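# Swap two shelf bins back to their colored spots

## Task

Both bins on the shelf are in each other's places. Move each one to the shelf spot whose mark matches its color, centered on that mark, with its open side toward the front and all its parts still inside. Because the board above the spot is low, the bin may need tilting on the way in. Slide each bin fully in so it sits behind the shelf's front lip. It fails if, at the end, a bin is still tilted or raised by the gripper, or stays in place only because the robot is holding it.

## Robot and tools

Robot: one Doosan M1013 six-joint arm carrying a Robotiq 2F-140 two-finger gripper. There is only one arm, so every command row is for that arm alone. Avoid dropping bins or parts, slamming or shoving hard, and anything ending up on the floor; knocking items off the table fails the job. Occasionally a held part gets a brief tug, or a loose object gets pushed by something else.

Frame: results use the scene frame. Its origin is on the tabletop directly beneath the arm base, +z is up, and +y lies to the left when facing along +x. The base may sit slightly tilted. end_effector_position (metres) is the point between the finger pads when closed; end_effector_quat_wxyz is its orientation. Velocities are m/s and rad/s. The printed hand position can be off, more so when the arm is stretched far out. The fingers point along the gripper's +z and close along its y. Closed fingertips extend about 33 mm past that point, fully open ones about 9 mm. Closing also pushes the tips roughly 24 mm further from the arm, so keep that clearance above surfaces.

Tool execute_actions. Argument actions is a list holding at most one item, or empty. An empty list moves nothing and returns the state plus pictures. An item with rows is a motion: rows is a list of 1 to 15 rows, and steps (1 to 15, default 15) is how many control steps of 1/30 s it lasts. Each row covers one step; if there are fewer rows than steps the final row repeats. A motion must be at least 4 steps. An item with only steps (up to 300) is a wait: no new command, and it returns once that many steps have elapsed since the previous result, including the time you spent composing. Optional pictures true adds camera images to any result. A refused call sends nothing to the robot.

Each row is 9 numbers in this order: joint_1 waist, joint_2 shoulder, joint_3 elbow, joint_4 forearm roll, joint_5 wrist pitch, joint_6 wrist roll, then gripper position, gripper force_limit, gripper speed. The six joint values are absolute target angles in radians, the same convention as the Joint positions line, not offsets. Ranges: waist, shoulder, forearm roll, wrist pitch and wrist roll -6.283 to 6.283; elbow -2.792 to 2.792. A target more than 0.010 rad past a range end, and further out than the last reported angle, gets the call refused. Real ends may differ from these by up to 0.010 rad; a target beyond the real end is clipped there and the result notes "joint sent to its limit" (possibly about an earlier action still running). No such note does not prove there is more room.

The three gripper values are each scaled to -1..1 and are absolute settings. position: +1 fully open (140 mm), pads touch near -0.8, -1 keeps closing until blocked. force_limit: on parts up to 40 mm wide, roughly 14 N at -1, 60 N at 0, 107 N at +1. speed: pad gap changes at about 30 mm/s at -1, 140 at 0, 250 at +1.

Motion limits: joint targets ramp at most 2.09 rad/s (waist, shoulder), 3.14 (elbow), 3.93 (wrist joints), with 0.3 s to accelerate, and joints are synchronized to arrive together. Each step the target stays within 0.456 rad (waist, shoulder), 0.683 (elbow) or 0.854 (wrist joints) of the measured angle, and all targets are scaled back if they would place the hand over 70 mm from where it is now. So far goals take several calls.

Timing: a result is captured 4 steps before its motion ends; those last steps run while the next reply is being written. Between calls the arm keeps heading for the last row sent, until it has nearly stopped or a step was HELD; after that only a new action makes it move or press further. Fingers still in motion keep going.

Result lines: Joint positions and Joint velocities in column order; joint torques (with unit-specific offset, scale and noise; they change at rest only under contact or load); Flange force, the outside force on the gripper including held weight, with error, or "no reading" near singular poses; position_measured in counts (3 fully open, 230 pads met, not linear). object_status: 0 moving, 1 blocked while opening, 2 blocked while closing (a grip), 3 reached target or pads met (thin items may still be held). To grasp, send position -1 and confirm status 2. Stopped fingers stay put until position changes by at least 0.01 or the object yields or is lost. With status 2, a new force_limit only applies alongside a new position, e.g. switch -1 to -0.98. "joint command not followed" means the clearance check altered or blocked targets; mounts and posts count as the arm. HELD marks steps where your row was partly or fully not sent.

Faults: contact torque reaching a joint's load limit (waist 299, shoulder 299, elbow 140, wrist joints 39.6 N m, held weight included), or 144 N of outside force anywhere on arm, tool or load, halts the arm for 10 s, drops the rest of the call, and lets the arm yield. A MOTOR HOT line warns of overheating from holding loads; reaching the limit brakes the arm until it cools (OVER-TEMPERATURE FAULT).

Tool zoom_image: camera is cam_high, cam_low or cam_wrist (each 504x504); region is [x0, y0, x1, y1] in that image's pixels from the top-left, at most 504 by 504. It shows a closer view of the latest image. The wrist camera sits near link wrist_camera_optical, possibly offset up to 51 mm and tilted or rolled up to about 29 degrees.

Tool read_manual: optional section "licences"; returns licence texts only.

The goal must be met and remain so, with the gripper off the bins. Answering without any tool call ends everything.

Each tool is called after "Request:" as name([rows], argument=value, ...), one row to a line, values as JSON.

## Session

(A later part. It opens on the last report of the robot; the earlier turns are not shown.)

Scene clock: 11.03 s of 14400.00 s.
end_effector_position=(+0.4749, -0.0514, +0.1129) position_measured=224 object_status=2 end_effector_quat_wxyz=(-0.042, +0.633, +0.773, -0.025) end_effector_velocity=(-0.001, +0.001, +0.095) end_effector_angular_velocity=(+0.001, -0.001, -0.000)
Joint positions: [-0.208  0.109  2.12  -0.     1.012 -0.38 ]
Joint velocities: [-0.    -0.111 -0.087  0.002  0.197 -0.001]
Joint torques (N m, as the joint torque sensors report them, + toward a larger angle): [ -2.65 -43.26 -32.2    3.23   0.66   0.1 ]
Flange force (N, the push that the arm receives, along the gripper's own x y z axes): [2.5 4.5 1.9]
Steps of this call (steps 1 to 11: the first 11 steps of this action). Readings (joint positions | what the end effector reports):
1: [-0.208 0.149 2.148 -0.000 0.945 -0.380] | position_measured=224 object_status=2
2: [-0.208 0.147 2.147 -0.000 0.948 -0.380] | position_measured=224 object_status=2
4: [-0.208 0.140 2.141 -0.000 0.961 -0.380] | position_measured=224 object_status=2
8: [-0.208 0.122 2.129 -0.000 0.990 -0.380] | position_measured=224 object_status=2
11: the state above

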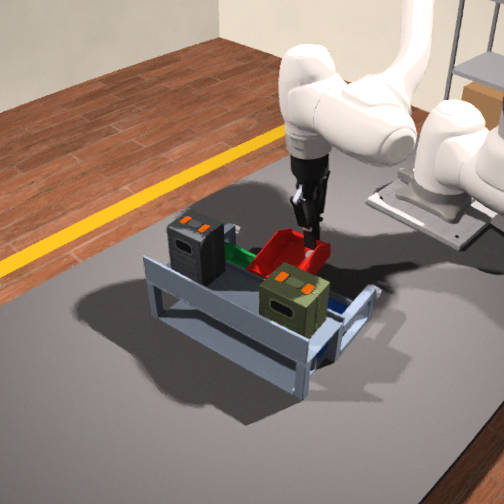

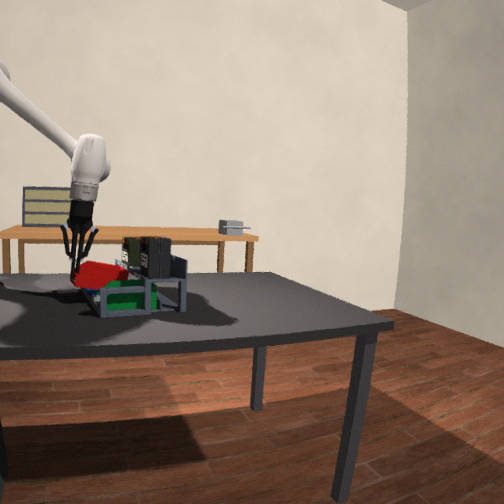

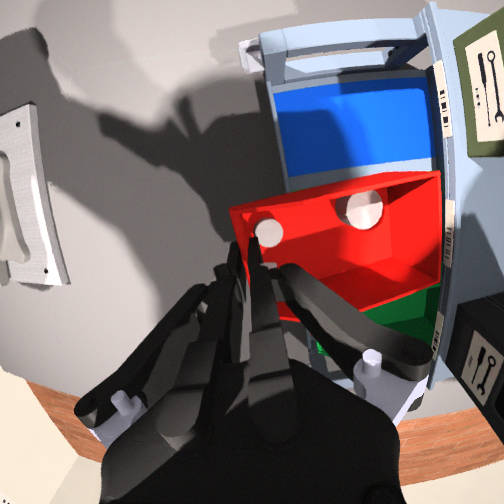

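Request:
execute_actions([
  {"rows":[[-0.19,0.1037,2.1207,0,1.017,-0.362,-1,1,0],[-0.172,0.101,2.1237,0,1.017,-0.344,-1,1,0],[-0.154,0.098,2.1267,0,1.0166,-0.326,-1,1,0],[-0.136,0.0957,2.1296,0,1.016,-0.308,-1,1,0],[-0.117,0.093,2.1326,0,1.016,-0.29,-1,1,0],[-0.099,0.09,2.1356,0,1.0156,-0.272,-1,1,0],[-0.081,0.088,2.1385,0,1.015,-0.253,-1,1,0],[-0.063,0.085,2.1415,0,1.015,-0.235,-1,1,0],[-0.045,0.0825,2.1445,0,1.0146,-0.217,-1,1,0],[-0.027,0.08,2.1475,0,1.014,-0.199,-1,1,0],[-0.009,0.077,2.1504,0,1.014,-0.181,-1,1,0],[0.0094,0.0746,2.1534,0,1.0136,-0.163,-1,1,0]]},
])

Request:
execute_actions([
  {"steps":10},
], pictures=true)

Scene clock: 11.57 s of 14400.00 s.
end_effector_position=(+0.4626, +0.0216, +0.1154) position_measured=224 object_status=2 end_effector_quat_wxyz=(-0.038, +0.633, +0.773, -0.032) end_effector_velocity=(-0.062, +0.247, -0.002) end_effector_angular_velocity=(-0.053, +0.001, +0.001)
Joint positions: [-0.056  0.084  2.143  0.     1.015 -0.228]
Joint velocities: [ 0.531 -0.076  0.088  0.    -0.012  0.533]
Joint torques (N m, as the joint torque sensors report them, + toward a larger angle): [ -2.   -40.1  -31.39   2.67   0.54   0.01]
Flange force (N, the push that the arm receives, along the gripper's own x y z axes): [3.5 -0.3 -1.9]
Steps of this call (steps 1 to 4: the last 4 steps of your previous action; step 5: the robot went on to your last target; steps 6 to 16: the first 11 steps of this action). Readings (joint positions | what the end effector reports):
6: [-0.208 0.106 2.118 0.000 1.018 -0.380] | position_measured=224 object_status=2
7: [-0.204 0.106 2.118 0.000 1.018 -0.377] | position_measured=224 object_status=2
9: [-0.179 0.102 2.122 0.000 1.017 -0.351] | position_measured=224 object_status=2
13: [-0.110 0.092 2.134 0.000 1.016 -0.282] | position_measured=224 object_status=2
16: the state above

Scene clock: 11.90 s of 14400.00 s.
end_effector_position=(+0.4539, +0.0516, +0.1152) position_measured=224 object_status=2 end_effector_quat_wxyz=(-0.036, +0.632, +0.773, -0.034) end_effector_velocity=(+0.000, +0.000, +0.000) end_effector_angular_velocity=(+0.000, -0.000, +0.000)
Joint positions: [ 0.009  0.075  2.153  0.     1.014 -0.163]
Joint velocities: [-0.     0.    -0.     0.    -0.    -0.001]
Joint torques (N m, as the joint torque sensors report them, + toward a larger angle): [ -2.74 -40.29 -32.1    2.93   0.61   0.12]
Flange force (N, the push that the arm receives, along the gripper's own x y z axes): [5.0 1.6 -0.2]
Kept back: nothing.
Steps of this call (steps 1 to 4: the last 4 steps of your previous action; steps 5 to 10: the robot went on to your last target). Readings (joint positions | what the end effector reports):
1: [-0.038 0.081 2.146 0.000 1.014 -0.210] | position_measured=224 object_status=2
2: [-0.020 0.079 2.149 0.000 1.014 -0.192] | position_measured=224 object_status=2
4: [0.006 0.075 2.153 0.000 1.014 -0.167] | position_measured=224 object_status=2
8: [0.009 0.075 2.153 0.000 1.014 -0.163] | position_measured=224 object_status=2
10: the state above

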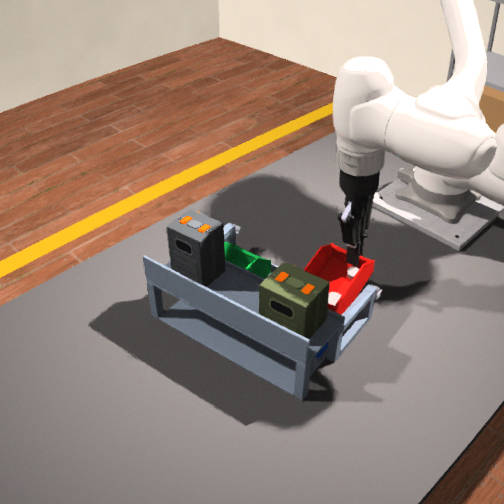

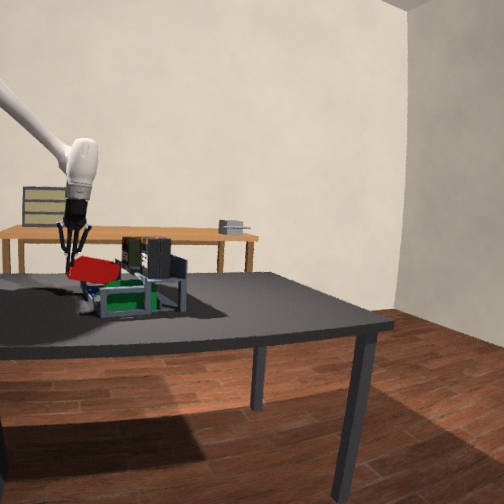

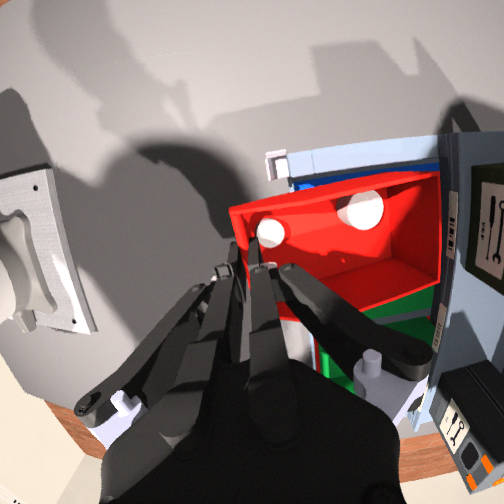

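Request:
execute_actions([
  {"rows":[[0.0094,0.0787,2.1564,0,1.0065,-0.163,-1,1,0],[0.0094,0.083,2.1594,0,0.999,-0.163,-1,1,0],[0.0094,0.087,2.1624,0,0.992,-0.163,-1,1,0],[0.0094,0.091,2.1654,0,0.985,-0.163,-1,1,0],[0.0094,0.095,2.1684,0,0.978,-0.163,-1,1,0],[0.0094,0.099,2.1714,0,0.971,-0.163,-1,1,0],[0.0094,0.103,2.1744,0,0.964,-0.163,-1,1,0],[0.0094,0.1074,2.1774,0,0.957,-0.163,-1,1,0],[0.0094,0.1115,2.1804,0,0.95,-0.163,-1,1,0],[0.0094,0.1156,2.1834,0,0.9426,-0.163,-1,1,0]]},
])

Request:
execute_actions([
  {"rows":[[0.0094,0.1156,2.1834,0,0.9426,-0.163,-0.5,1,-0.8]]},
])

Request:
execute_actions([
  {"steps":10},
], pictures=true)

Scene clock: 12.47 s of 14400.00 s.
end_effector_position=(+0.4539, +0.0514, +0.0847) position_measured=224 object_status=2 end_effector_quat_wxyz=(-0.036, +0.632, +0.773, -0.034) end_effector_velocity=(-0.001, -0.001, -0.086) end_effector_angular_velocity=(-0.000, -0.002, -0.001)
Joint positions: [ 0.009  0.113  2.181 -0.     0.948 -0.163]
Joint velocities: [-0.     0.108  0.078 -0.    -0.188  0.   ]
Joint torques (N m, as the joint torque sensors report them, + toward a larger angle): [  0.06 -42.64 -30.21   2.88   0.35  -0.12]
Flange force (N, the push that the arm receives, along the gripper's own x y z axes): [0.2 0.2 -2.7]
Steps of this call (steps 1 to 6: the robot went on to your last target; steps 7 to 17: the first 11 steps of this action). Readings (joint positions | what the end effector reports):
7: [0.009 0.075 2.153 0.000 1.013 -0.163] | position_measured=224 object_status=2
8: [0.009 0.076 2.155 0.000 1.010 -0.163] | position_measured=224 object_status=2
10: [0.009 0.084 2.160 0.000 0.997 -0.163] | position_measured=224 object_status=2
14: [0.009 0.100 2.172 -0.000 0.969 -0.163] | position_measured=224 object_status=2
17: the state above

Scene clock: 12.97 s of 14400.00 s.
end_effector_position=(+0.4539, +0.0513, +0.0822) position_measured=197 object_status=0 end_effector_quat_wxyz=(-0.036, +0.632, +0.773, -0.034) end_effector_velocity=(+0.000, -0.000, -0.000) end_effector_angular_velocity=(-0.000, +0.000, +0.001)
Joint positions: [ 0.009  0.116  2.183 -0.     0.943 -0.163]
Joint velocities: [-0.     0.001 -0.    -0.    -0.    -0.001]
Joint torques (N m, as the joint torque sensors report them, + toward a larger angle): [ -1.95 -36.94 -29.52   2.75   0.83  -0.1 ]
Flange force (N, the push that the arm receives, along the gripper's own x y z axes): [4.5 -6.2 -6.8]
Steps of this call (steps 1 to 4: the last 4 steps of your previous action; steps 5 to 15: the first 11 steps of this action). Readings (joint positions | what the end effector reports):
5: [0.009 0.116 2.183 -0.000 0.943 -0.163] | position_measured=224 object_status=0
6: [0.009 0.116 2.183 -0.000 0.943 -0.163] | position_measured=224 object_status=0
8: [0.009 0.116 2.183 -0.000 0.943 -0.163] | position_measured=217 object_status=0
12: [0.009 0.116 2.183 -0.000 0.943 -0.163] | position_measured=206 object_status=0
15: the state above

Scene clock: 13.30 s of 14400.00 s.
end_effector_position=(+0.4539, +0.0514, +0.0822) position_measured=192 object_status=3 end_effector_quat_wxyz=(-0.036, +0.632, +0.773, -0.034) end_effector_velocity=(+0.000, +0.000, +0.000) end_effector_angular_velocity=(+0.000, -0.001, -0.000)
Joint positions: [ 0.009  0.116  2.183 -0.     0.943 -0.163]
Joint velocities: [ 0. -0. -0.  0. -0.  0.]
Joint torques (N m, as the joint torque sensors report them, + toward a larger angle): [ -2.29 -40.92 -28.05   2.57   0.89  -0.05]
Flange force (N, the push that the arm receives, along the gripper's own x y z axes): [4.4 2.6 -3.6]
Kept back: nothing.
Steps of this call (steps 1 to 4: the last 4 steps of your previous action; steps 5 to 10: the robot went on to your last target). Readings (joint positions | what the end effector reports):
1: [0.009 0.116 2.183 -0.000 0.943 -0.163] | position_measured=195 object_status=0
2: [0.009 0.116 2.183 -0.000 0.943 -0.163] | position_measured=192 object_status=0
4: [0.009 0.116 2.183 -0.000 0.943 -0.163] | position_measured=192 object_status=0
8: [0.009 0.116 2.183 -0.000 0.943 -0.163] | position_measured=192 object_status=3
10: the state above

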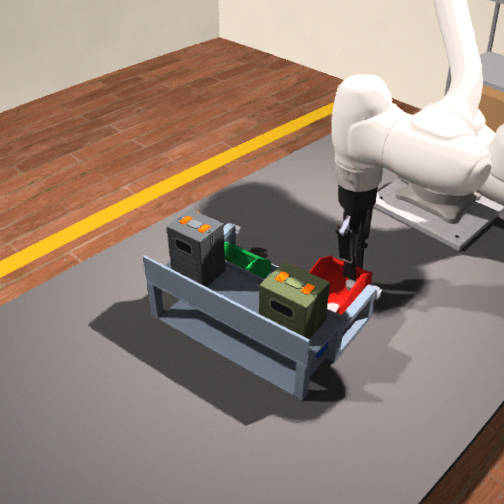

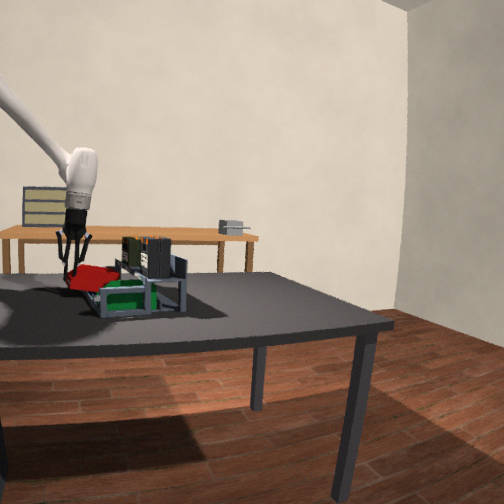

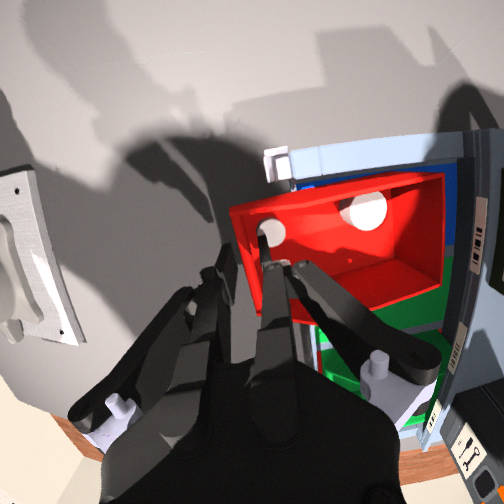

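Request:
execute_actions([
  {"rows":[[0.0094,0.0746,2.1534,0,1.0136,-0.163,-0.45,1,0],[0.0094,0.0746,2.1534,0,1.0136,-0.163,-0.45,1,0],[0.0094,0.0746,2.1534,0,1.0136,-0.163,-0.45,1,0],[0.0094,0.0255,2.1075,0,1.1086,-0.163,-0.45,1,0]],"steps":13},
])

Request:
execute_actions([
  {"rows":[[-0.3476,0.1564,1.9786,0,1.0066,-0.52,-0.45,1,0]]},
])

Request:
execute_actions([
  {"steps":12},
])

Request:
execute_actions([
  {"rows":[[-0.3476,0.2187,2.0327,0,0.8902,-0.52,-0.45,1,0]]},
], pictures=true)

Scene clock: 13.83 s of 14400.00 s.
end_effector_position=(+0.4540, +0.0517, +0.1602) position_measured=186 object_status=3 end_effector_quat_wxyz=(-0.036, +0.632, +0.773, -0.034) end_effector_velocity=(-0.012, -0.000, +0.008) end_effector_angular_velocity=(-0.001, +0.028, -0.001)
Joint positions: [ 0.009  0.025  2.108  0.     1.108 -0.163]
Joint velocities: [ 0.    -0.011 -0.002  0.     0.041  0.001]
Joint torques (N m, as the joint torque sensors report them, + toward a larger angle): [ -6.94  -5.04 -17.37   0.89   0.61   0.32]
Flange force (N, the push that the arm receives, along the gripper's own x y z axes): [4.4 6.8 0.6]
Steps of this call (steps 1 to 7: the robot went on to your last target; steps 8 to 16: the first 9 steps of this action). Readings (joint positions | what the end effector reports):
8: [0.009 0.116 2.183 -0.000 0.943 -0.163] | position_measured=192 object_status=0
9: [0.009 0.112 2.181 -0.000 0.950 -0.163] | position_measured=189 object_status=0
11: [0.009 0.087 2.162 0.000 0.994 -0.163] | position_measured=186 object_status=0
15: [0.009 0.028 2.110 0.000 1.103 -0.163] | position_measured=186 object_status=3
16: the state above

Scene clock: 14.33 s of 14400.00 s.
end_effector_position=(+0.5245, -0.0652, +0.1552) position_measured=186 object_status=3 end_effector_quat_wxyz=(-0.015, +0.633, +0.774, -0.010) end_effector_velocity=(+0.191, -0.457, -0.023) end_effector_angular_velocity=(-0.013, -0.218, -0.001)
Joint positions: [-0.217  0.109  2.026  0.     1.044 -0.389]
Joint velocities: [-0.783  0.287 -0.281 -0.    -0.223 -0.781]
Joint torques (N m, as the joint torque sensors report them, + toward a larger angle): [ -2.75 -46.65 -32.29   3.24   0.5    0.19]
Flange force (N, the push that the arm receives, along the gripper's own x y z axes): [2.1 3.3 -1.8]
Steps of this call (steps 1 to 4: the last 4 steps of your previous action; steps 5 to 15: the first 11 steps of this action). Readings (joint positions | what the end effector reports):
5: [0.009 0.025 2.108 0.000 1.109 -0.163] | position_measured=186 object_status=3
6: [0.005 0.027 2.106 0.000 1.108 -0.166] | position_measured=186 object_status=3
8: [-0.025 0.038 2.095 0.000 1.099 -0.198] | position_measured=186 object_status=3
12: [-0.137 0.079 2.055 0.000 1.067 -0.309] | position_measured=186 object_status=3
15: the state above

Scene clock: 14.73 s of 14400.00 s.
end_effector_position=(+0.5507, -0.1460, +0.1510) position_measured=186 object_status=3 end_effector_quat_wxyz=(+0.001, +0.633, +0.774, -0.001) end_effector_velocity=(-0.000, -0.000, +0.000) end_effector_angular_velocity=(-0.000, +0.000, +0.001)
Joint positions: [-0.348  0.156  1.979 -0.     1.007 -0.52 ]
Joint velocities: [ 0.  0. -0. -0.  0. -0.]
Joint torques (N m, as the joint torque sensors report them, + toward a larger angle): [ -2.07 -49.99 -32.98   2.91   0.76  -0.27]
Flange force (N, the push that the arm receives, along the gripper's own x y z axes): [2.6 3.4 -1.9]
Kept back: nothing.
Steps of this call (steps 1 to 4: the last 4 steps of your previous action; steps 5 to 12: the robot went on to your last target). Readings (joint positions | what the end effector reports):
1: [-0.243 0.118 2.016 0.000 1.036 -0.416] | position_measured=186 object_status=3
2: [-0.270 0.128 2.007 0.000 1.029 -0.442] | position_measured=186 object_status=3
4: [-0.318 0.146 1.989 -0.000 1.015 -0.490] | position_measured=186 object_status=3
8: [-0.348 0.156 1.979 -0.000 1.007 -0.520] | position_measured=186 object_status=3
12: the state above

Scene clock: 15.10 s of 14400.00 s.
end_effector_position=(+0.5508, -0.1462, +0.0908) position_measured=186 object_status=3 end_effector_quat_wxyz=(+0.001, +0.633, +0.774, -0.001) end_effector_velocity=(+0.001, +0.000, +0.002) end_effector_angular_velocity=(+0.000, -0.004, -0.002)
Joint positions: [-0.348  0.219  2.033 -0.     0.89  -0.52 ]
Joint velocities: [-0.    -0.002 -0.     0.002 -0.001  0.   ]
Joint torques (N m, as the joint torque sensors report them, + toward a larger angle): [ -5.14 -53.36 -28.95   2.73   0.45  -0.07]
Flange force (N, the push that the arm receives, along the gripper's own x y z axes): [6.5 7.4 -5.3]
Steps of this call (steps 1 to 11: the first 11 steps of this action). Readings (joint positions | what the end effector reports):
1: [-0.348 0.157 1.979 -0.000 1.006 -0.520] | position_measured=186 object_status=3
2: [-0.348 0.160 1.981 -0.000 0.999 -0.520] | position_measured=186 object_status=3
4: [-0.348 0.189 2.007 -0.000 0.944 -0.520] | position_measured=186 object_status=3
8: [-0.348 0.219 2.033 -0.000 0.890 -0.520] | position_measured=186 object_status=3
11: the state above

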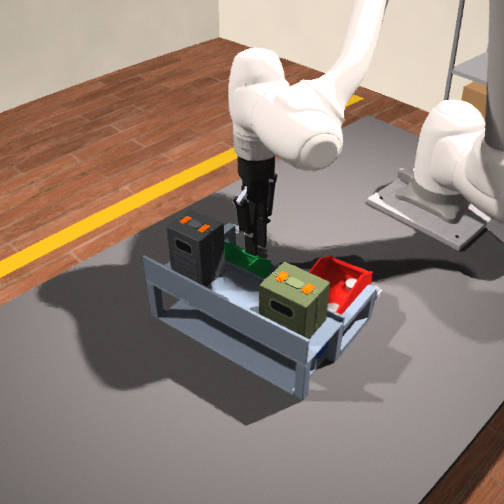

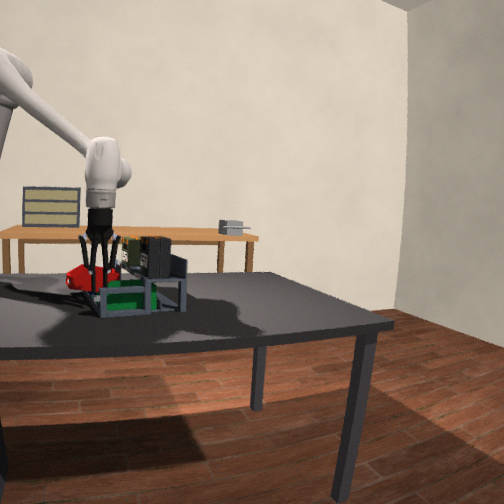

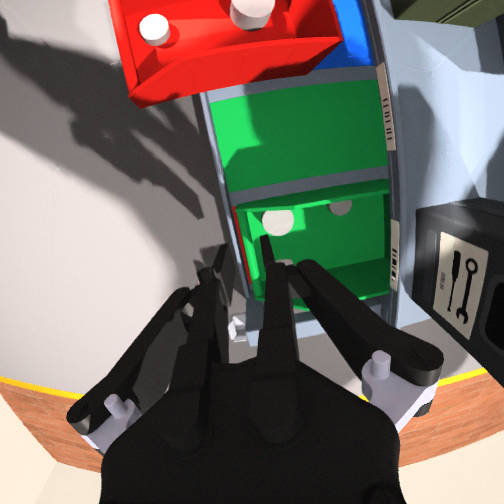

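Request:
execute_actions([
  {"rows":[[-0.3545,0.226,2.024,0,0.8916,-0.5265,-0.45,1,0],[-0.3545,0.226,2.024,0,0.8916,-0.5265,-0.45,1,0],[-0.3545,0.226,2.024,0,0.8916,-0.5265,-0.45,1,0],[-0.3545,0.226,2.024,0,0.8916,-0.5265,-0.45,1,0],[-0.3545,0.234,2.029,0,0.878,-0.5265,-0.45,1,0],[-0.3545,0.242,2.034,0,0.865,-0.5265,-0.45,1,0],[-0.3545,0.2504,2.0393,0,0.8519,-0.5265,-0.45,1,0]]},
], pictures=true)

Request:
execute_actions([
  {"rows":[[-0.3545,0.2504,2.0393,0,0.8519,-0.5265,-1,1,-0.6]]},
])

Request:
execute_actions([
  {"steps":10},
], pictures=true)

Scene clock: 15.80 s of 14400.00 s.
end_effector_position=(+0.5549, -0.1517, +0.0701) position_measured=186 object_status=3 end_effector_quat_wxyz=(+0.001, +0.633, +0.774, -0.001) end_effector_velocity=(+0.002, -0.001, -0.000) end_effector_angular_velocity=(-0.002, -0.005, -0.001)
Joint positions: [-0.354  0.25   2.039  0.     0.852 -0.526]
Joint velocities: [ 0.     0.     0.001 -0.    -0.007  0.001]
Joint torques (N m, as the joint torque sensors report them, + toward a larger angle): [ -3.74 -55.16 -27.01   2.69   0.73  -0.12]
Flange force (N, the push that the arm receives, along the gripper's own x y z axes): [4.6 5.8 -5.3]
Steps of this call (steps 1 to 4: the last 4 steps of your previous action; steps 5 to 10: the robot went on to your last target; steps 11 to 21: the first 11 steps of this action). Readings (joint positions | what the end effector reports):
11: [-0.348 0.219 2.033 -0.000 0.890 -0.520] | position_measured=186 object_status=3
12: [-0.350 0.221 2.029 0.000 0.891 -0.523] | position_measured=186 object_status=3
14: [-0.354 0.225 2.024 0.000 0.891 -0.526] | position_measured=186 object_status=3
18: [-0.354 0.243 2.034 0.000 0.864 -0.526] | position_measured=186 object_status=3
21: the state above

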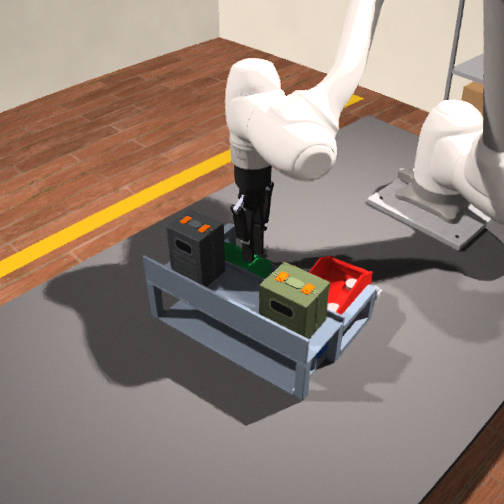

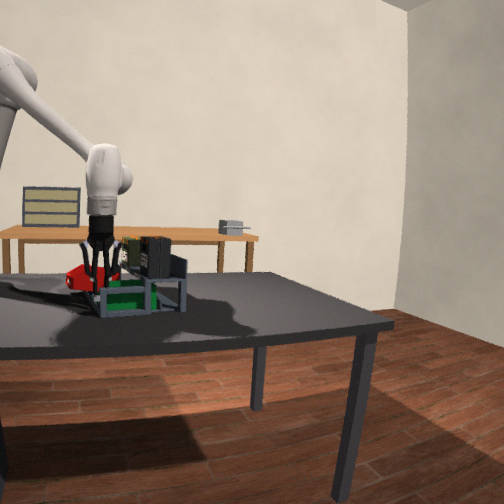

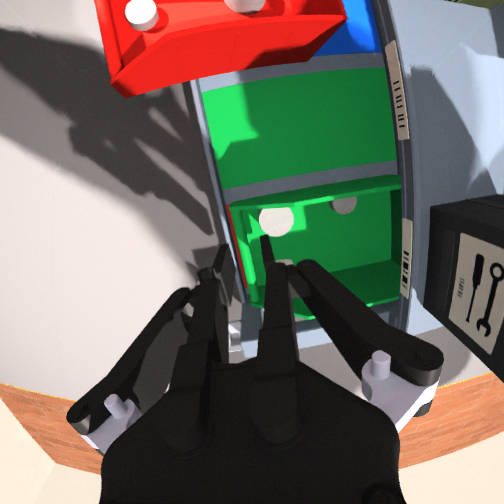

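Scene clock: 16.30 s of 14400.00 s.
end_effector_position=(+0.5548, -0.1518, +0.0701) position_measured=223 object_status=0 end_effector_quat_wxyz=(+0.001, +0.633, +0.774, -0.001) end_effector_velocity=(-0.001, +0.000, -0.000) end_effector_angular_velocity=(+0.001, +0.002, -0.000)
Joint positions: [-0.355  0.25   2.039 -0.     0.852 -0.527]
Joint velocities: [ 0.     0.     0.    -0.     0.002  0.   ]
Joint torques (N m, as the joint torque sensors report them, + toward a larger angle): [  1.4  -34.1  -18.79   2.98  -2.05   0.25]
Flange force (N, the push that the arm receives, along the gripper's own x y z axes): [0.1 -7.5 -40.2]
Steps of this call (steps 1 to 4: the last 4 steps of your previous action; steps 5 to 15: the first 11 steps of this action). Readings (joint positions | what the end effector reports):
5: [-0.354 0.250 2.039 0.000 0.852 -0.526] | position_measured=186 object_status=0
6: [-0.354 0.250 2.039 0.000 0.852 -0.527] | position_measured=188 object_status=0
8: [-0.354 0.250 2.039 0.000 0.852 -0.527] | position_measured=196 object_status=0
12: [-0.354 0.250 2.039 -0.000 0.852 -0.527] | position_measured=212 object_status=0
15: the state above

Scene clock: 16.63 s of 14400.00 s.
end_effector_position=(+0.5548, -0.1518, +0.0701) position_measured=227 object_status=2 end_effector_quat_wxyz=(+0.001, +0.633, +0.774, -0.001) end_effector_velocity=(-0.000, +0.000, -0.000) end_effector_angular_velocity=(+0.001, +0.001, +0.000)
Joint positions: [-0.355  0.25   2.039 -0.     0.852 -0.527]
Joint velocities: [-0.     0.     0.     0.     0.    -0.001]
Joint torques (N m, as the joint torque sensors report them, + toward a larger angle): [ -0.37 -34.05 -17.71   3.25  -1.64  -0.04]
Flange force (N, the push that the arm receives, along the gripper's own x y z axes): [2.4 -4.1 -40.6]
Kept back: nothing.
Steps of this call (steps 1 to 4: the last 4 steps of your previous action; steps 5 to 10: the robot went on to your last target). Readings (joint positions | what the end effector reports):
1: [-0.355 0.250 2.039 -0.000 0.852 -0.527] | position_measured=227 object_status=0
2: [-0.355 0.250 2.039 -0.000 0.852 -0.527] | position_measured=227 object_status=0
4: [-0.355 0.250 2.039 -0.000 0.852 -0.527] | position_measured=227 object_status=0
8: [-0.355 0.250 2.039 -0.000 0.852 -0.527] | position_measured=227 object_status=2
10: the state above

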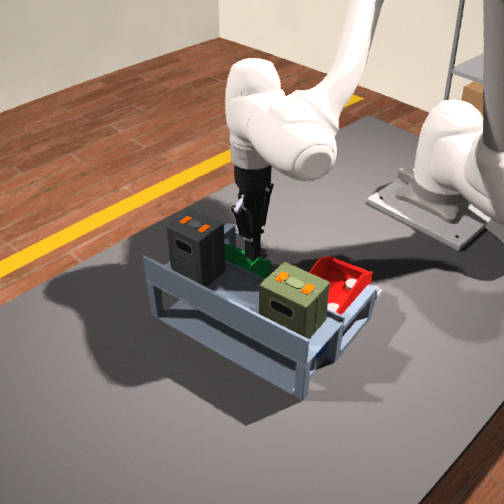

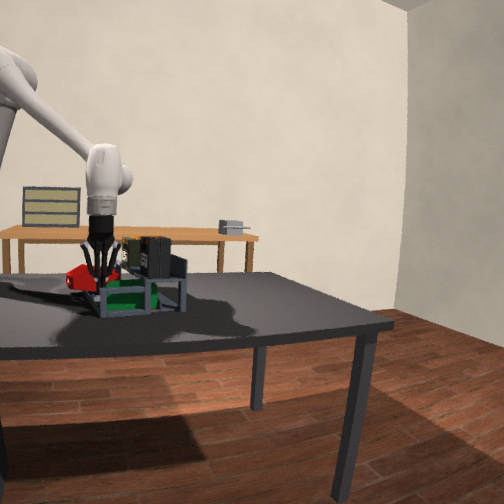

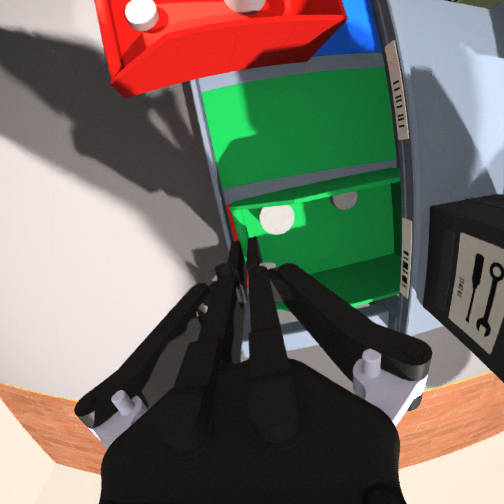

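Request:
execute_actions([
  {"rows":[[-0.3545,0.2526,2.031,0,0.868,-0.5265,-1,1,0],[-0.3545,0.2547,2.023,0,0.884,-0.5265,-1,1,0],[-0.3545,0.257,2.015,0,0.9,-0.5265,-1,1,0],[-0.3545,0.259,2.0067,0,0.916,-0.5265,-1,1,0],[-0.3545,0.261,1.9986,0,0.932,-0.5265,-1,1,0],[-0.3545,0.2634,1.9905,0,0.948,-0.5265,-1,1,0],[-0.3545,0.2656,1.982,0,0.964,-0.5265,-1,1,0],[-0.3545,0.268,1.974,0,0.98,-0.5265,-1,1,0],[-0.3545,0.27,1.966,0,0.996,-0.5265,-1,1,0],[-0.3545,0.2721,1.9579,0,1.0116,-0.5265,-1,1,0]]},
], pictures=true)

Scene clock: 17.23 s of 14400.00 s.
end_effector_position=(+0.5557, -0.1520, +0.0914) position_measured=227 object_status=2 end_effector_quat_wxyz=(-0.041, +0.633, +0.773, -0.017) end_effector_velocity=(+0.003, -0.001, +0.073) end_effector_angular_velocity=(+0.087, +0.256, -0.002)
Joint positions: [-0.355  0.27   1.966 -0.     0.996 -0.527]
Joint velocities: [-0.     0.058 -0.226  0.     0.438  0.001]
Joint torques (N m, as the joint torque sensors report them, + toward a larger angle): [ -4.13 -60.17 -31.7    2.84   0.58   0.17]
Flange force (N, the push that the arm receives, along the gripper's own x y z axes): [5.2 3.9 -0.6]
Steps of this call (steps 1 to 7: the robot went on to your last target; steps 8 to 18: the first 11 steps of this action). Readings (joint positions | what the end effector reports):
8: [-0.355 0.250 2.039 -0.000 0.852 -0.527] | position_measured=227 object_status=2
9: [-0.355 0.251 2.036 -0.000 0.858 -0.527] | position_measured=227 object_status=2
11: [-0.355 0.255 2.023 -0.000 0.885 -0.527] | position_measured=227 object_status=2
15: [-0.355 0.263 1.990 -0.000 0.948 -0.527] | position_measured=227 object_status=2
18: the state above

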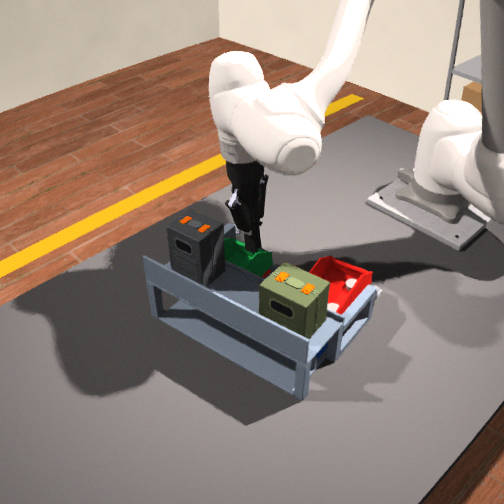

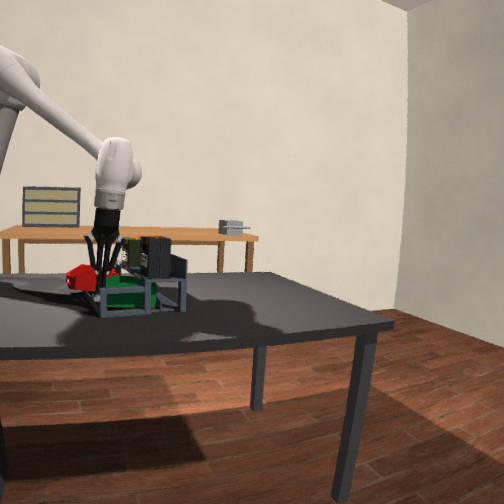

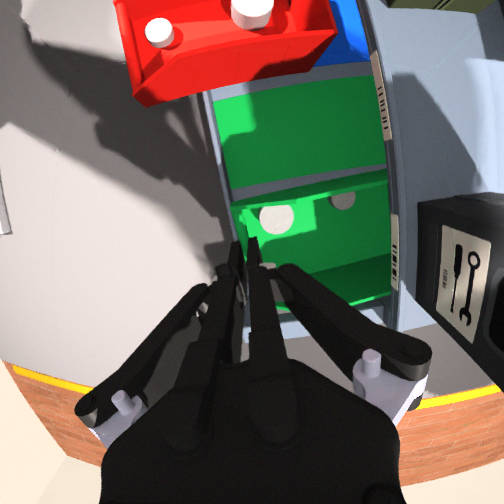

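Request:
execute_actions([
  {"rows":[[-0.36,0.265,1.967,0,1.009,-0.532,-1,1,0],[-0.365,0.258,1.9766,0,1.007,-0.537,-1,1,0],[-0.371,0.251,1.986,0,1.0046,-0.543,-1,1,0],[-0.376,0.244,1.995,0,1.002,-0.548,-1,1,0],[-0.382,0.237,2.005,0,1.0,-0.554,-1,1,0],[-0.387,0.23,2.014,0,0.9976,-0.559,-1,1,0],[-0.392,0.223,2.0235,0,0.995,-0.565,-1,1,0],[-0.398,0.216,2.033,0,0.993,-0.57,-1,1,0],[-0.403,0.209,2.042,0,0.9905,-0.575,-1,1,0],[-0.4087,0.2018,2.0516,0,0.9882,-0.581,-1,1,0]]},
])

Request:
execute_actions([
  {"rows":[[-0.4087,0.204,2.053,0,0.9844,-0.581,-1,1,0],[-0.4087,0.2066,2.0545,0,0.9805,-0.581,-1,1,0],[-0.4087,0.2066,2.0545,0,0.9805,-0.581,-1,1,0],[-0.4087,0.2066,2.0545,0,0.9805,-0.581,-1,1,0],[-0.4087,0.2066,2.0545,0,0.9805,-0.581,-0.55,1,-0.8]]},
])

Request:
execute_actions([
  {"steps":10},
])

Request:
execute_actions([
  {"rows":[[-0.4087,0.2114,2.0575,0,0.9727,-0.581,-0.55,1,-1],[-0.4087,0.2162,2.0604,0,0.965,-0.581,-0.55,1,-1]],"steps":10},
], pictures=true)

Scene clock: 17.97 s of 14400.00 s.
end_effector_position=(+0.5051, -0.1623, +0.0941) position_measured=227 object_status=2 end_effector_quat_wxyz=(-0.046, +0.632, +0.773, -0.016) end_effector_velocity=(-0.156, -0.024, -0.002) end_effector_angular_velocity=(+0.014, -0.005, +0.002)
Joint positions: [-0.404  0.208  2.043 -0.     0.99  -0.576]
Joint velocities: [-0.151 -0.196  0.259 -0.    -0.063 -0.153]
Joint torques (N m, as the joint torque sensors report them, + toward a larger angle): [ -3.87 -52.48 -31.07   3.17   1.5   -0.06]
Flange force (N, the push that the arm receives, along the gripper's own x y z axes): [5.9 4.2 1.3]
Steps of this call (steps 1 to 4: the last 4 steps of your previous action; steps 5 to 11: the robot went on to your last target; steps 12 to 22: the first 11 steps of this action). Readings (joint positions | what the end effector reports):
12: [-0.355 0.272 1.958 -0.000 1.012 -0.527] | position_measured=227 object_status=2
13: [-0.357 0.270 1.961 -0.000 1.011 -0.529] | position_measured=227 object_status=2
15: [-0.366 0.257 1.978 -0.000 1.007 -0.538] | position_measured=227 object_status=2
19: [-0.387 0.229 2.015 -0.000 0.997 -0.560] | position_measured=227 object_status=2
22: the state above

Scene clock: 18.47 s of 14400.00 s.
end_effector_position=(+0.5001, -0.1632, +0.0901) position_measured=211 object_status=0 end_effector_quat_wxyz=(-0.046, +0.632, +0.773, -0.016) end_effector_velocity=(+0.000, -0.000, -0.001) end_effector_angular_velocity=(-0.000, +0.001, +0.000)
Joint positions: [-0.409  0.207  2.055 -0.     0.98  -0.581]
Joint velocities: [-0.     0.001  0.    -0.    -0.001  0.   ]
Joint torques (N m, as the joint torque sensors report them, + toward a larger angle): [ -0.88 -50.15 -28.44   2.65   0.91  -0.14]
Flange force (N, the push that the arm receives, along the gripper's own x y z axes): [0.0 2.7 -4.0]
Steps of this call (steps 1 to 4: the last 4 steps of your previous action; steps 5 to 15: the first 11 steps of this action). Readings (joint positions | what the end effector reports):
5: [-0.409 0.202 2.052 -0.000 0.988 -0.581] | position_measured=227 object_status=2
6: [-0.409 0.203 2.052 -0.000 0.986 -0.581] | position_measured=227 object_status=2
8: [-0.409 0.206 2.054 -0.000 0.981 -0.581] | position_measured=227 object_status=2
12: [-0.409 0.206 2.054 -0.000 0.980 -0.581] | position_measured=220 object_status=0
15: the state above

Scene clock: 18.80 s of 14400.00 s.
end_effector_position=(+0.5001, -0.1632, +0.0900) position_measured=199 object_status=3 end_effector_quat_wxyz=(-0.046, +0.632, +0.773, -0.016) end_effector_velocity=(-0.000, +0.000, +0.000) end_effector_angular_velocity=(+0.000, +0.001, +0.001)
Joint positions: [-0.409  0.207  2.055 -0.     0.98  -0.581]
Joint velocities: [-0.    -0.    -0.    -0.     0.001 -0.001]
Joint torques (N m, as the joint torque sensors report them, + toward a larger angle): [ -3.45 -48.09 -29.04   2.88   1.03   0.12]
Flange force (N, the push that the arm receives, along the gripper's own x y z axes): [6.1 0.9 -6.2]
Kept back: nothing.
Steps of this call (steps 1 to 4: the last 4 steps of your previous action; steps 5 to 10: the robot went on to your last target). Readings (joint positions | what the end effector reports):
1: [-0.409 0.207 2.055 -0.000 0.980 -0.581] | position_measured=208 object_status=0
2: [-0.409 0.207 2.055 -0.000 0.980 -0.581] | position_measured=206 object_status=0
4: [-0.409 0.207 2.055 -0.000 0.980 -0.581] | position_measured=200 object_status=0
8: [-0.409 0.207 2.055 -0.000 0.980 -0.581] | position_measured=199 object_status=0
10: the state above

Scene clock: 19.00 s of 14400.00 s.
end_effector_position=(+0.5002, -0.1633, +0.0822) position_measured=199 object_status=3 end_effector_quat_wxyz=(-0.046, +0.632, +0.773, -0.016) end_effector_velocity=(+0.001, -0.001, +0.000) end_effector_angular_velocity=(-0.002, -0.003, +0.000)
Joint positions: [-0.409  0.216  2.06   0.     0.965 -0.581]
Joint velocities: [-0.    -0.    -0.    -0.    -0.003  0.   ]
Joint torques (N m, as the joint torque sensors report them, + toward a larger angle): [ -2.94 -53.09 -30.34   2.72   0.45   0.01]
Flange force (N, the push that the arm receives, along the gripper's own x y z axes): [4.3 3.0 -2.0]
Steps of this call (steps 1 to 6: the first 6 steps of this action). Readings (joint positions | what the end effector reports):
1: [-0.409 0.207 2.055 -0.000 0.980 -0.581] | position_measured=199 object_status=3
2: [-0.409 0.209 2.056 0.000 0.977 -0.581] | position_measured=199 object_status=3
4: [-0.409 0.216 2.060 0.000 0.967 -0.581] | position_measured=199 object_status=3
6: the state above

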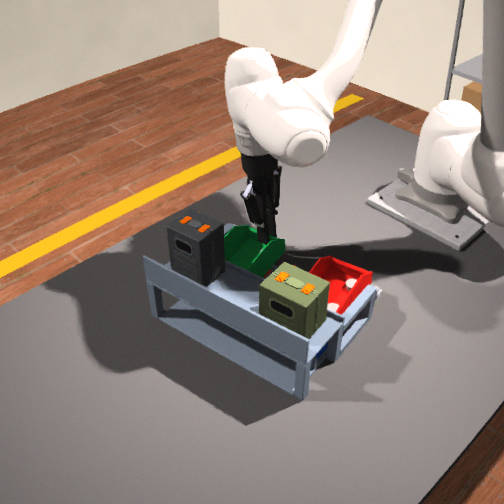

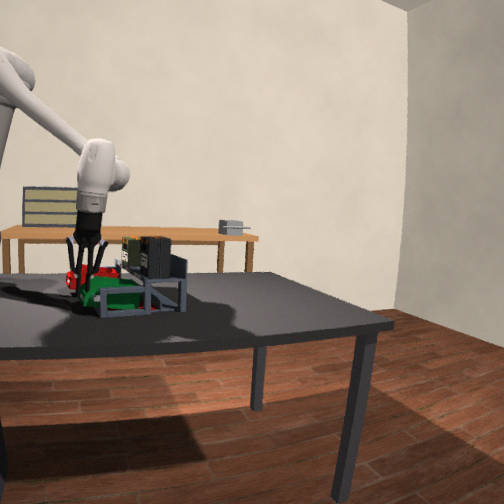

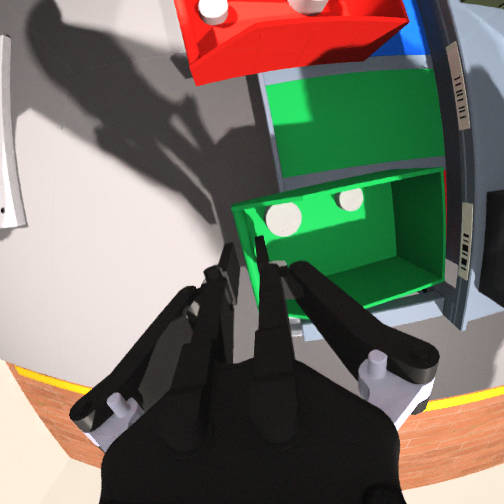

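Request:
execute_actions([
  {"rows":[[-0.4087,0.2162,2.0604,0,0.965,-0.581,-1,1,-0.6]]},
])

Request:
execute_actions([
  {"steps":6},
])

Request:
execute_actions([
  {"rows":[[-0.4087,0.212,2.0575,0,0.972,-0.581,-1,1,0],[-0.4087,0.208,2.0547,0,0.979,-0.581,-1,1,0],[-0.4087,0.204,2.052,0,0.9856,-0.581,-1,1,0],[-0.4087,0.2,2.049,0,0.992,-0.581,-1,1,0],[-0.4087,0.196,2.046,0,0.999,-0.581,-1,1,0],[-0.4087,0.192,2.043,0,1.006,-0.581,-1,1,0],[-0.4087,0.188,2.04,0,1.013,-0.581,-1,1,0],[-0.4087,0.184,2.0375,0,1.02,-0.581,-1,1,0],[-0.4087,0.18,2.0346,0,1.027,-0.581,-1,1,0],[-0.4087,0.1763,2.0317,0,1.0336,-0.581,-1,1,0]],"steps":12},
])

Request:
execute_actions([
  {"rows":[[-0.393,0.1705,2.039,0,1.032,-0.565,-1,1,0],[-0.377,0.1647,2.046,0,1.031,-0.549,-1,1,0],[-0.3605,0.159,2.053,0,1.03,-0.533,-1,1,0],[-0.3445,0.153,2.06,0,1.028,-0.517,-1,1,0],[-0.328,0.1474,2.067,0,1.027,-0.5005,-1,1,0],[-0.312,0.1416,2.074,0,1.0256,-0.4845,-1,1,0],[-0.296,0.136,2.0815,0,1.024,-0.468,-1,1,0],[-0.28,0.13,2.0886,0,1.023,-0.452,-1,1,0],[-0.264,0.124,2.0957,0,1.0216,-0.436,-1,1,0],[-0.248,0.1185,2.103,0,1.02,-0.42,-1,1,0],[-0.232,0.113,2.11,0,1.019,-0.404,-1,1,0],[-0.216,0.107,2.117,0,1.0176,-0.388,-1,1,0]]},
])

Request:
execute_actions([
  {"steps":10},
], pictures=true)

Scene clock: 19.77 s of 14400.00 s.
end_effector_position=(+0.5003, -0.1633, +0.0821) position_measured=225 object_status=0 end_effector_quat_wxyz=(-0.046, +0.632, +0.773, -0.016) end_effector_velocity=(-0.000, +0.000, -0.001) end_effector_angular_velocity=(+0.000, +0.001, -0.000)
Joint positions: [-0.409  0.216  2.06   0.     0.965 -0.581]
Joint velocities: [-0.     0.001  0.    -0.    -0.     0.   ]
Joint torques (N m, as the joint torque sensors report them, + toward a larger angle): [ -1.18 -47.49 -27.82   3.32   0.58  -0.04]
Flange force (N, the push that the arm receives, along the gripper's own x y z axes): [2.8 -1.3 -9.1]
Steps of this call (steps 1 to 4: the last 4 steps of your previous action; steps 5 to 12: the robot went on to your last target; steps 13 to 23: the first 11 steps of this action). Readings (joint positions | what the end effector reports):
13: [-0.409 0.216 2.060 0.000 0.965 -0.581] | position_measured=199 object_status=0
14: [-0.409 0.216 2.060 0.000 0.965 -0.581] | position_measured=200 object_status=0
16: [-0.409 0.216 2.060 0.000 0.965 -0.581] | position_measured=208 object_status=0
20: [-0.409 0.216 2.060 0.000 0.965 -0.581] | position_measured=224 object_status=0
23: the state above

Scene clock: 19.97 s of 14400.00 s.
end_effector_position=(+0.5003, -0.1633, +0.0821) position_measured=225 object_status=2 end_effector_quat_wxyz=(-0.046, +0.632, +0.773, -0.016) end_effector_velocity=(+0.000, -0.000, +0.000) end_effector_angular_velocity=(-0.000, -0.001, +0.000)
Joint positions: [-0.409  0.216  2.06   0.     0.965 -0.581]
Joint velocities: [ 0. -0. -0. -0. -0. -0.]
Joint torques (N m, as the joint torque sensors report them, + toward a larger angle): [  0.84 -45.51 -27.01   3.23   0.61  -0.09]
Flange force (N, the push that the arm receives, along the gripper's own x y z axes): [0.8 -4.6 -11.9]
Kept back: nothing.
Steps of this call (steps 1 to 4: the last 4 steps of your previous action; steps 5 to 6: the robot went on to your last target). Readings (joint positions | what the end effector reports):
1: [-0.409 0.216 2.060 0.000 0.965 -0.581] | position_measured=225 object_status=0
2: [-0.409 0.216 2.060 0.000 0.965 -0.581] | position_measured=225 object_status=0
4: [-0.409 0.216 2.060 0.000 0.965 -0.581] | position_measured=225 object_status=2
6: the state above

Scene clock: 20.23 s of 14400.00 s.
end_effector_position=(+0.5004, -0.1633, +0.1041) position_measured=225 object_status=2 end_effector_quat_wxyz=(-0.046, +0.632, +0.773, -0.016) end_effector_velocity=(-0.002, +0.001, +0.105) end_effector_angular_velocity=(-0.000, -0.000, -0.000)
Joint positions: [-0.409  0.191  2.042 -0.     1.008 -0.581]
Joint velocities: [-0.    -0.119 -0.087 -0.     0.206  0.   ]
Joint torques (N m, as the joint torque sensors report them, + toward a larger angle): [ -0.91 -51.92 -32.65   2.81   0.84   0.11]
Flange force (N, the push that the arm receives, along the gripper's own x y z axes): [1.3 0.0 1.3]
Steps of this call (steps 1 to 8: the first 8 steps of this action). Readings (joint positions | what the end effector reports):
1: [-0.409 0.216 2.060 0.000 0.965 -0.581] | position_measured=225 object_status=2
2: [-0.409 0.215 2.060 -0.000 0.969 -0.581] | position_measured=225 object_status=2
4: [-0.409 0.207 2.054 -0.000 0.981 -0.581] | position_measured=225 object_status=2
8: the state above

Scene clock: 20.73 s of 14400.00 s.
end_effector_position=(+0.4845, -0.0850, +0.1163) position_measured=225 object_status=2 end_effector_quat_wxyz=(-0.044, +0.633, +0.773, -0.022) end_effector_velocity=(-0.074, +0.258, -0.006) end_effector_angular_velocity=(-0.046, +0.010, +0.002)
Joint positions: [-0.272  0.127  2.092 -0.     1.022 -0.444]
Joint velocities: [ 0.473 -0.17   0.21  -0.    -0.042  0.473]
Joint torques (N m, as the joint torque sensors report them, + toward a larger angle): [ -3.2  -42.66 -33.07   3.07   1.1   -0.15]
Flange force (N, the push that the arm receives, along the gripper's own x y z axes): [6.5 -3.3 -0.5]
Steps of this call (steps 1 to 4: the last 4 steps of your previous action; steps 5 to 15: the first 11 steps of this action). Readings (joint positions | what the end effector reports):
5: [-0.409 0.176 2.032 -0.000 1.033 -0.581] | position_measured=225 object_status=2
6: [-0.405 0.175 2.034 -0.000 1.033 -0.578] | position_measured=225 object_status=2
8: [-0.381 0.166 2.044 -0.000 1.032 -0.553] | position_measured=225 object_status=2
12: [-0.320 0.144 2.071 -0.000 1.026 -0.492] | position_measured=225 object_status=2
15: the state above

Scene clock: 21.07 s of 14400.00 s.
end_effector_position=(+0.4749, -0.0553, +0.1155) position_measured=225 object_status=2 end_effector_quat_wxyz=(-0.042, +0.633, +0.773, -0.025) end_effector_velocity=(-0.001, +0.000, -0.001) end_effector_angular_velocity=(+0.000, +0.002, -0.001)
Joint positions: [-0.216  0.107  2.117 -0.     1.018 -0.388]
Joint velocities: [-0.     0.     0.001  0.     0.     0.001]
Joint torques (N m, as the joint torque sensors report them, + toward a larger angle): [ -3.76 -44.34 -31.73   3.34   1.13   0.05]
Flange force (N, the push that the arm receives, along the gripper's own x y z axes): [5.5 5.2 1.4]
Kept back: nothing.
Steps of this call (steps 1 to 4: the last 4 steps of your previous action; steps 5 to 10: the robot went on to your last target). Readings (joint positions | what the end effector reports):
1: [-0.256 0.121 2.099 -0.000 1.021 -0.428] | position_measured=225 object_status=2
2: [-0.240 0.116 2.107 -0.000 1.020 -0.412] | position_measured=225 object_status=2
4: [-0.218 0.108 2.116 -0.000 1.018 -0.391] | position_measured=225 object_status=2
8: [-0.216 0.107 2.117 -0.000 1.018 -0.388] | position_measured=225 object_status=2
10: the state above

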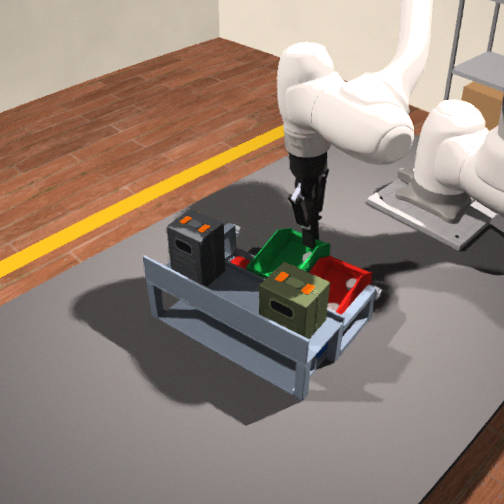

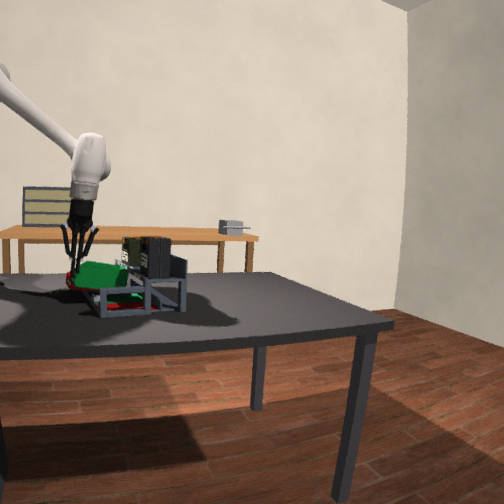

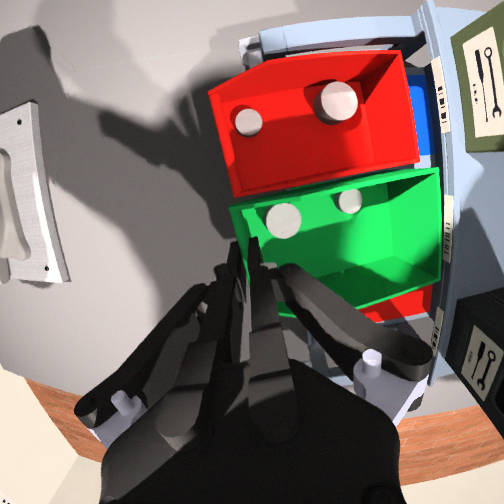

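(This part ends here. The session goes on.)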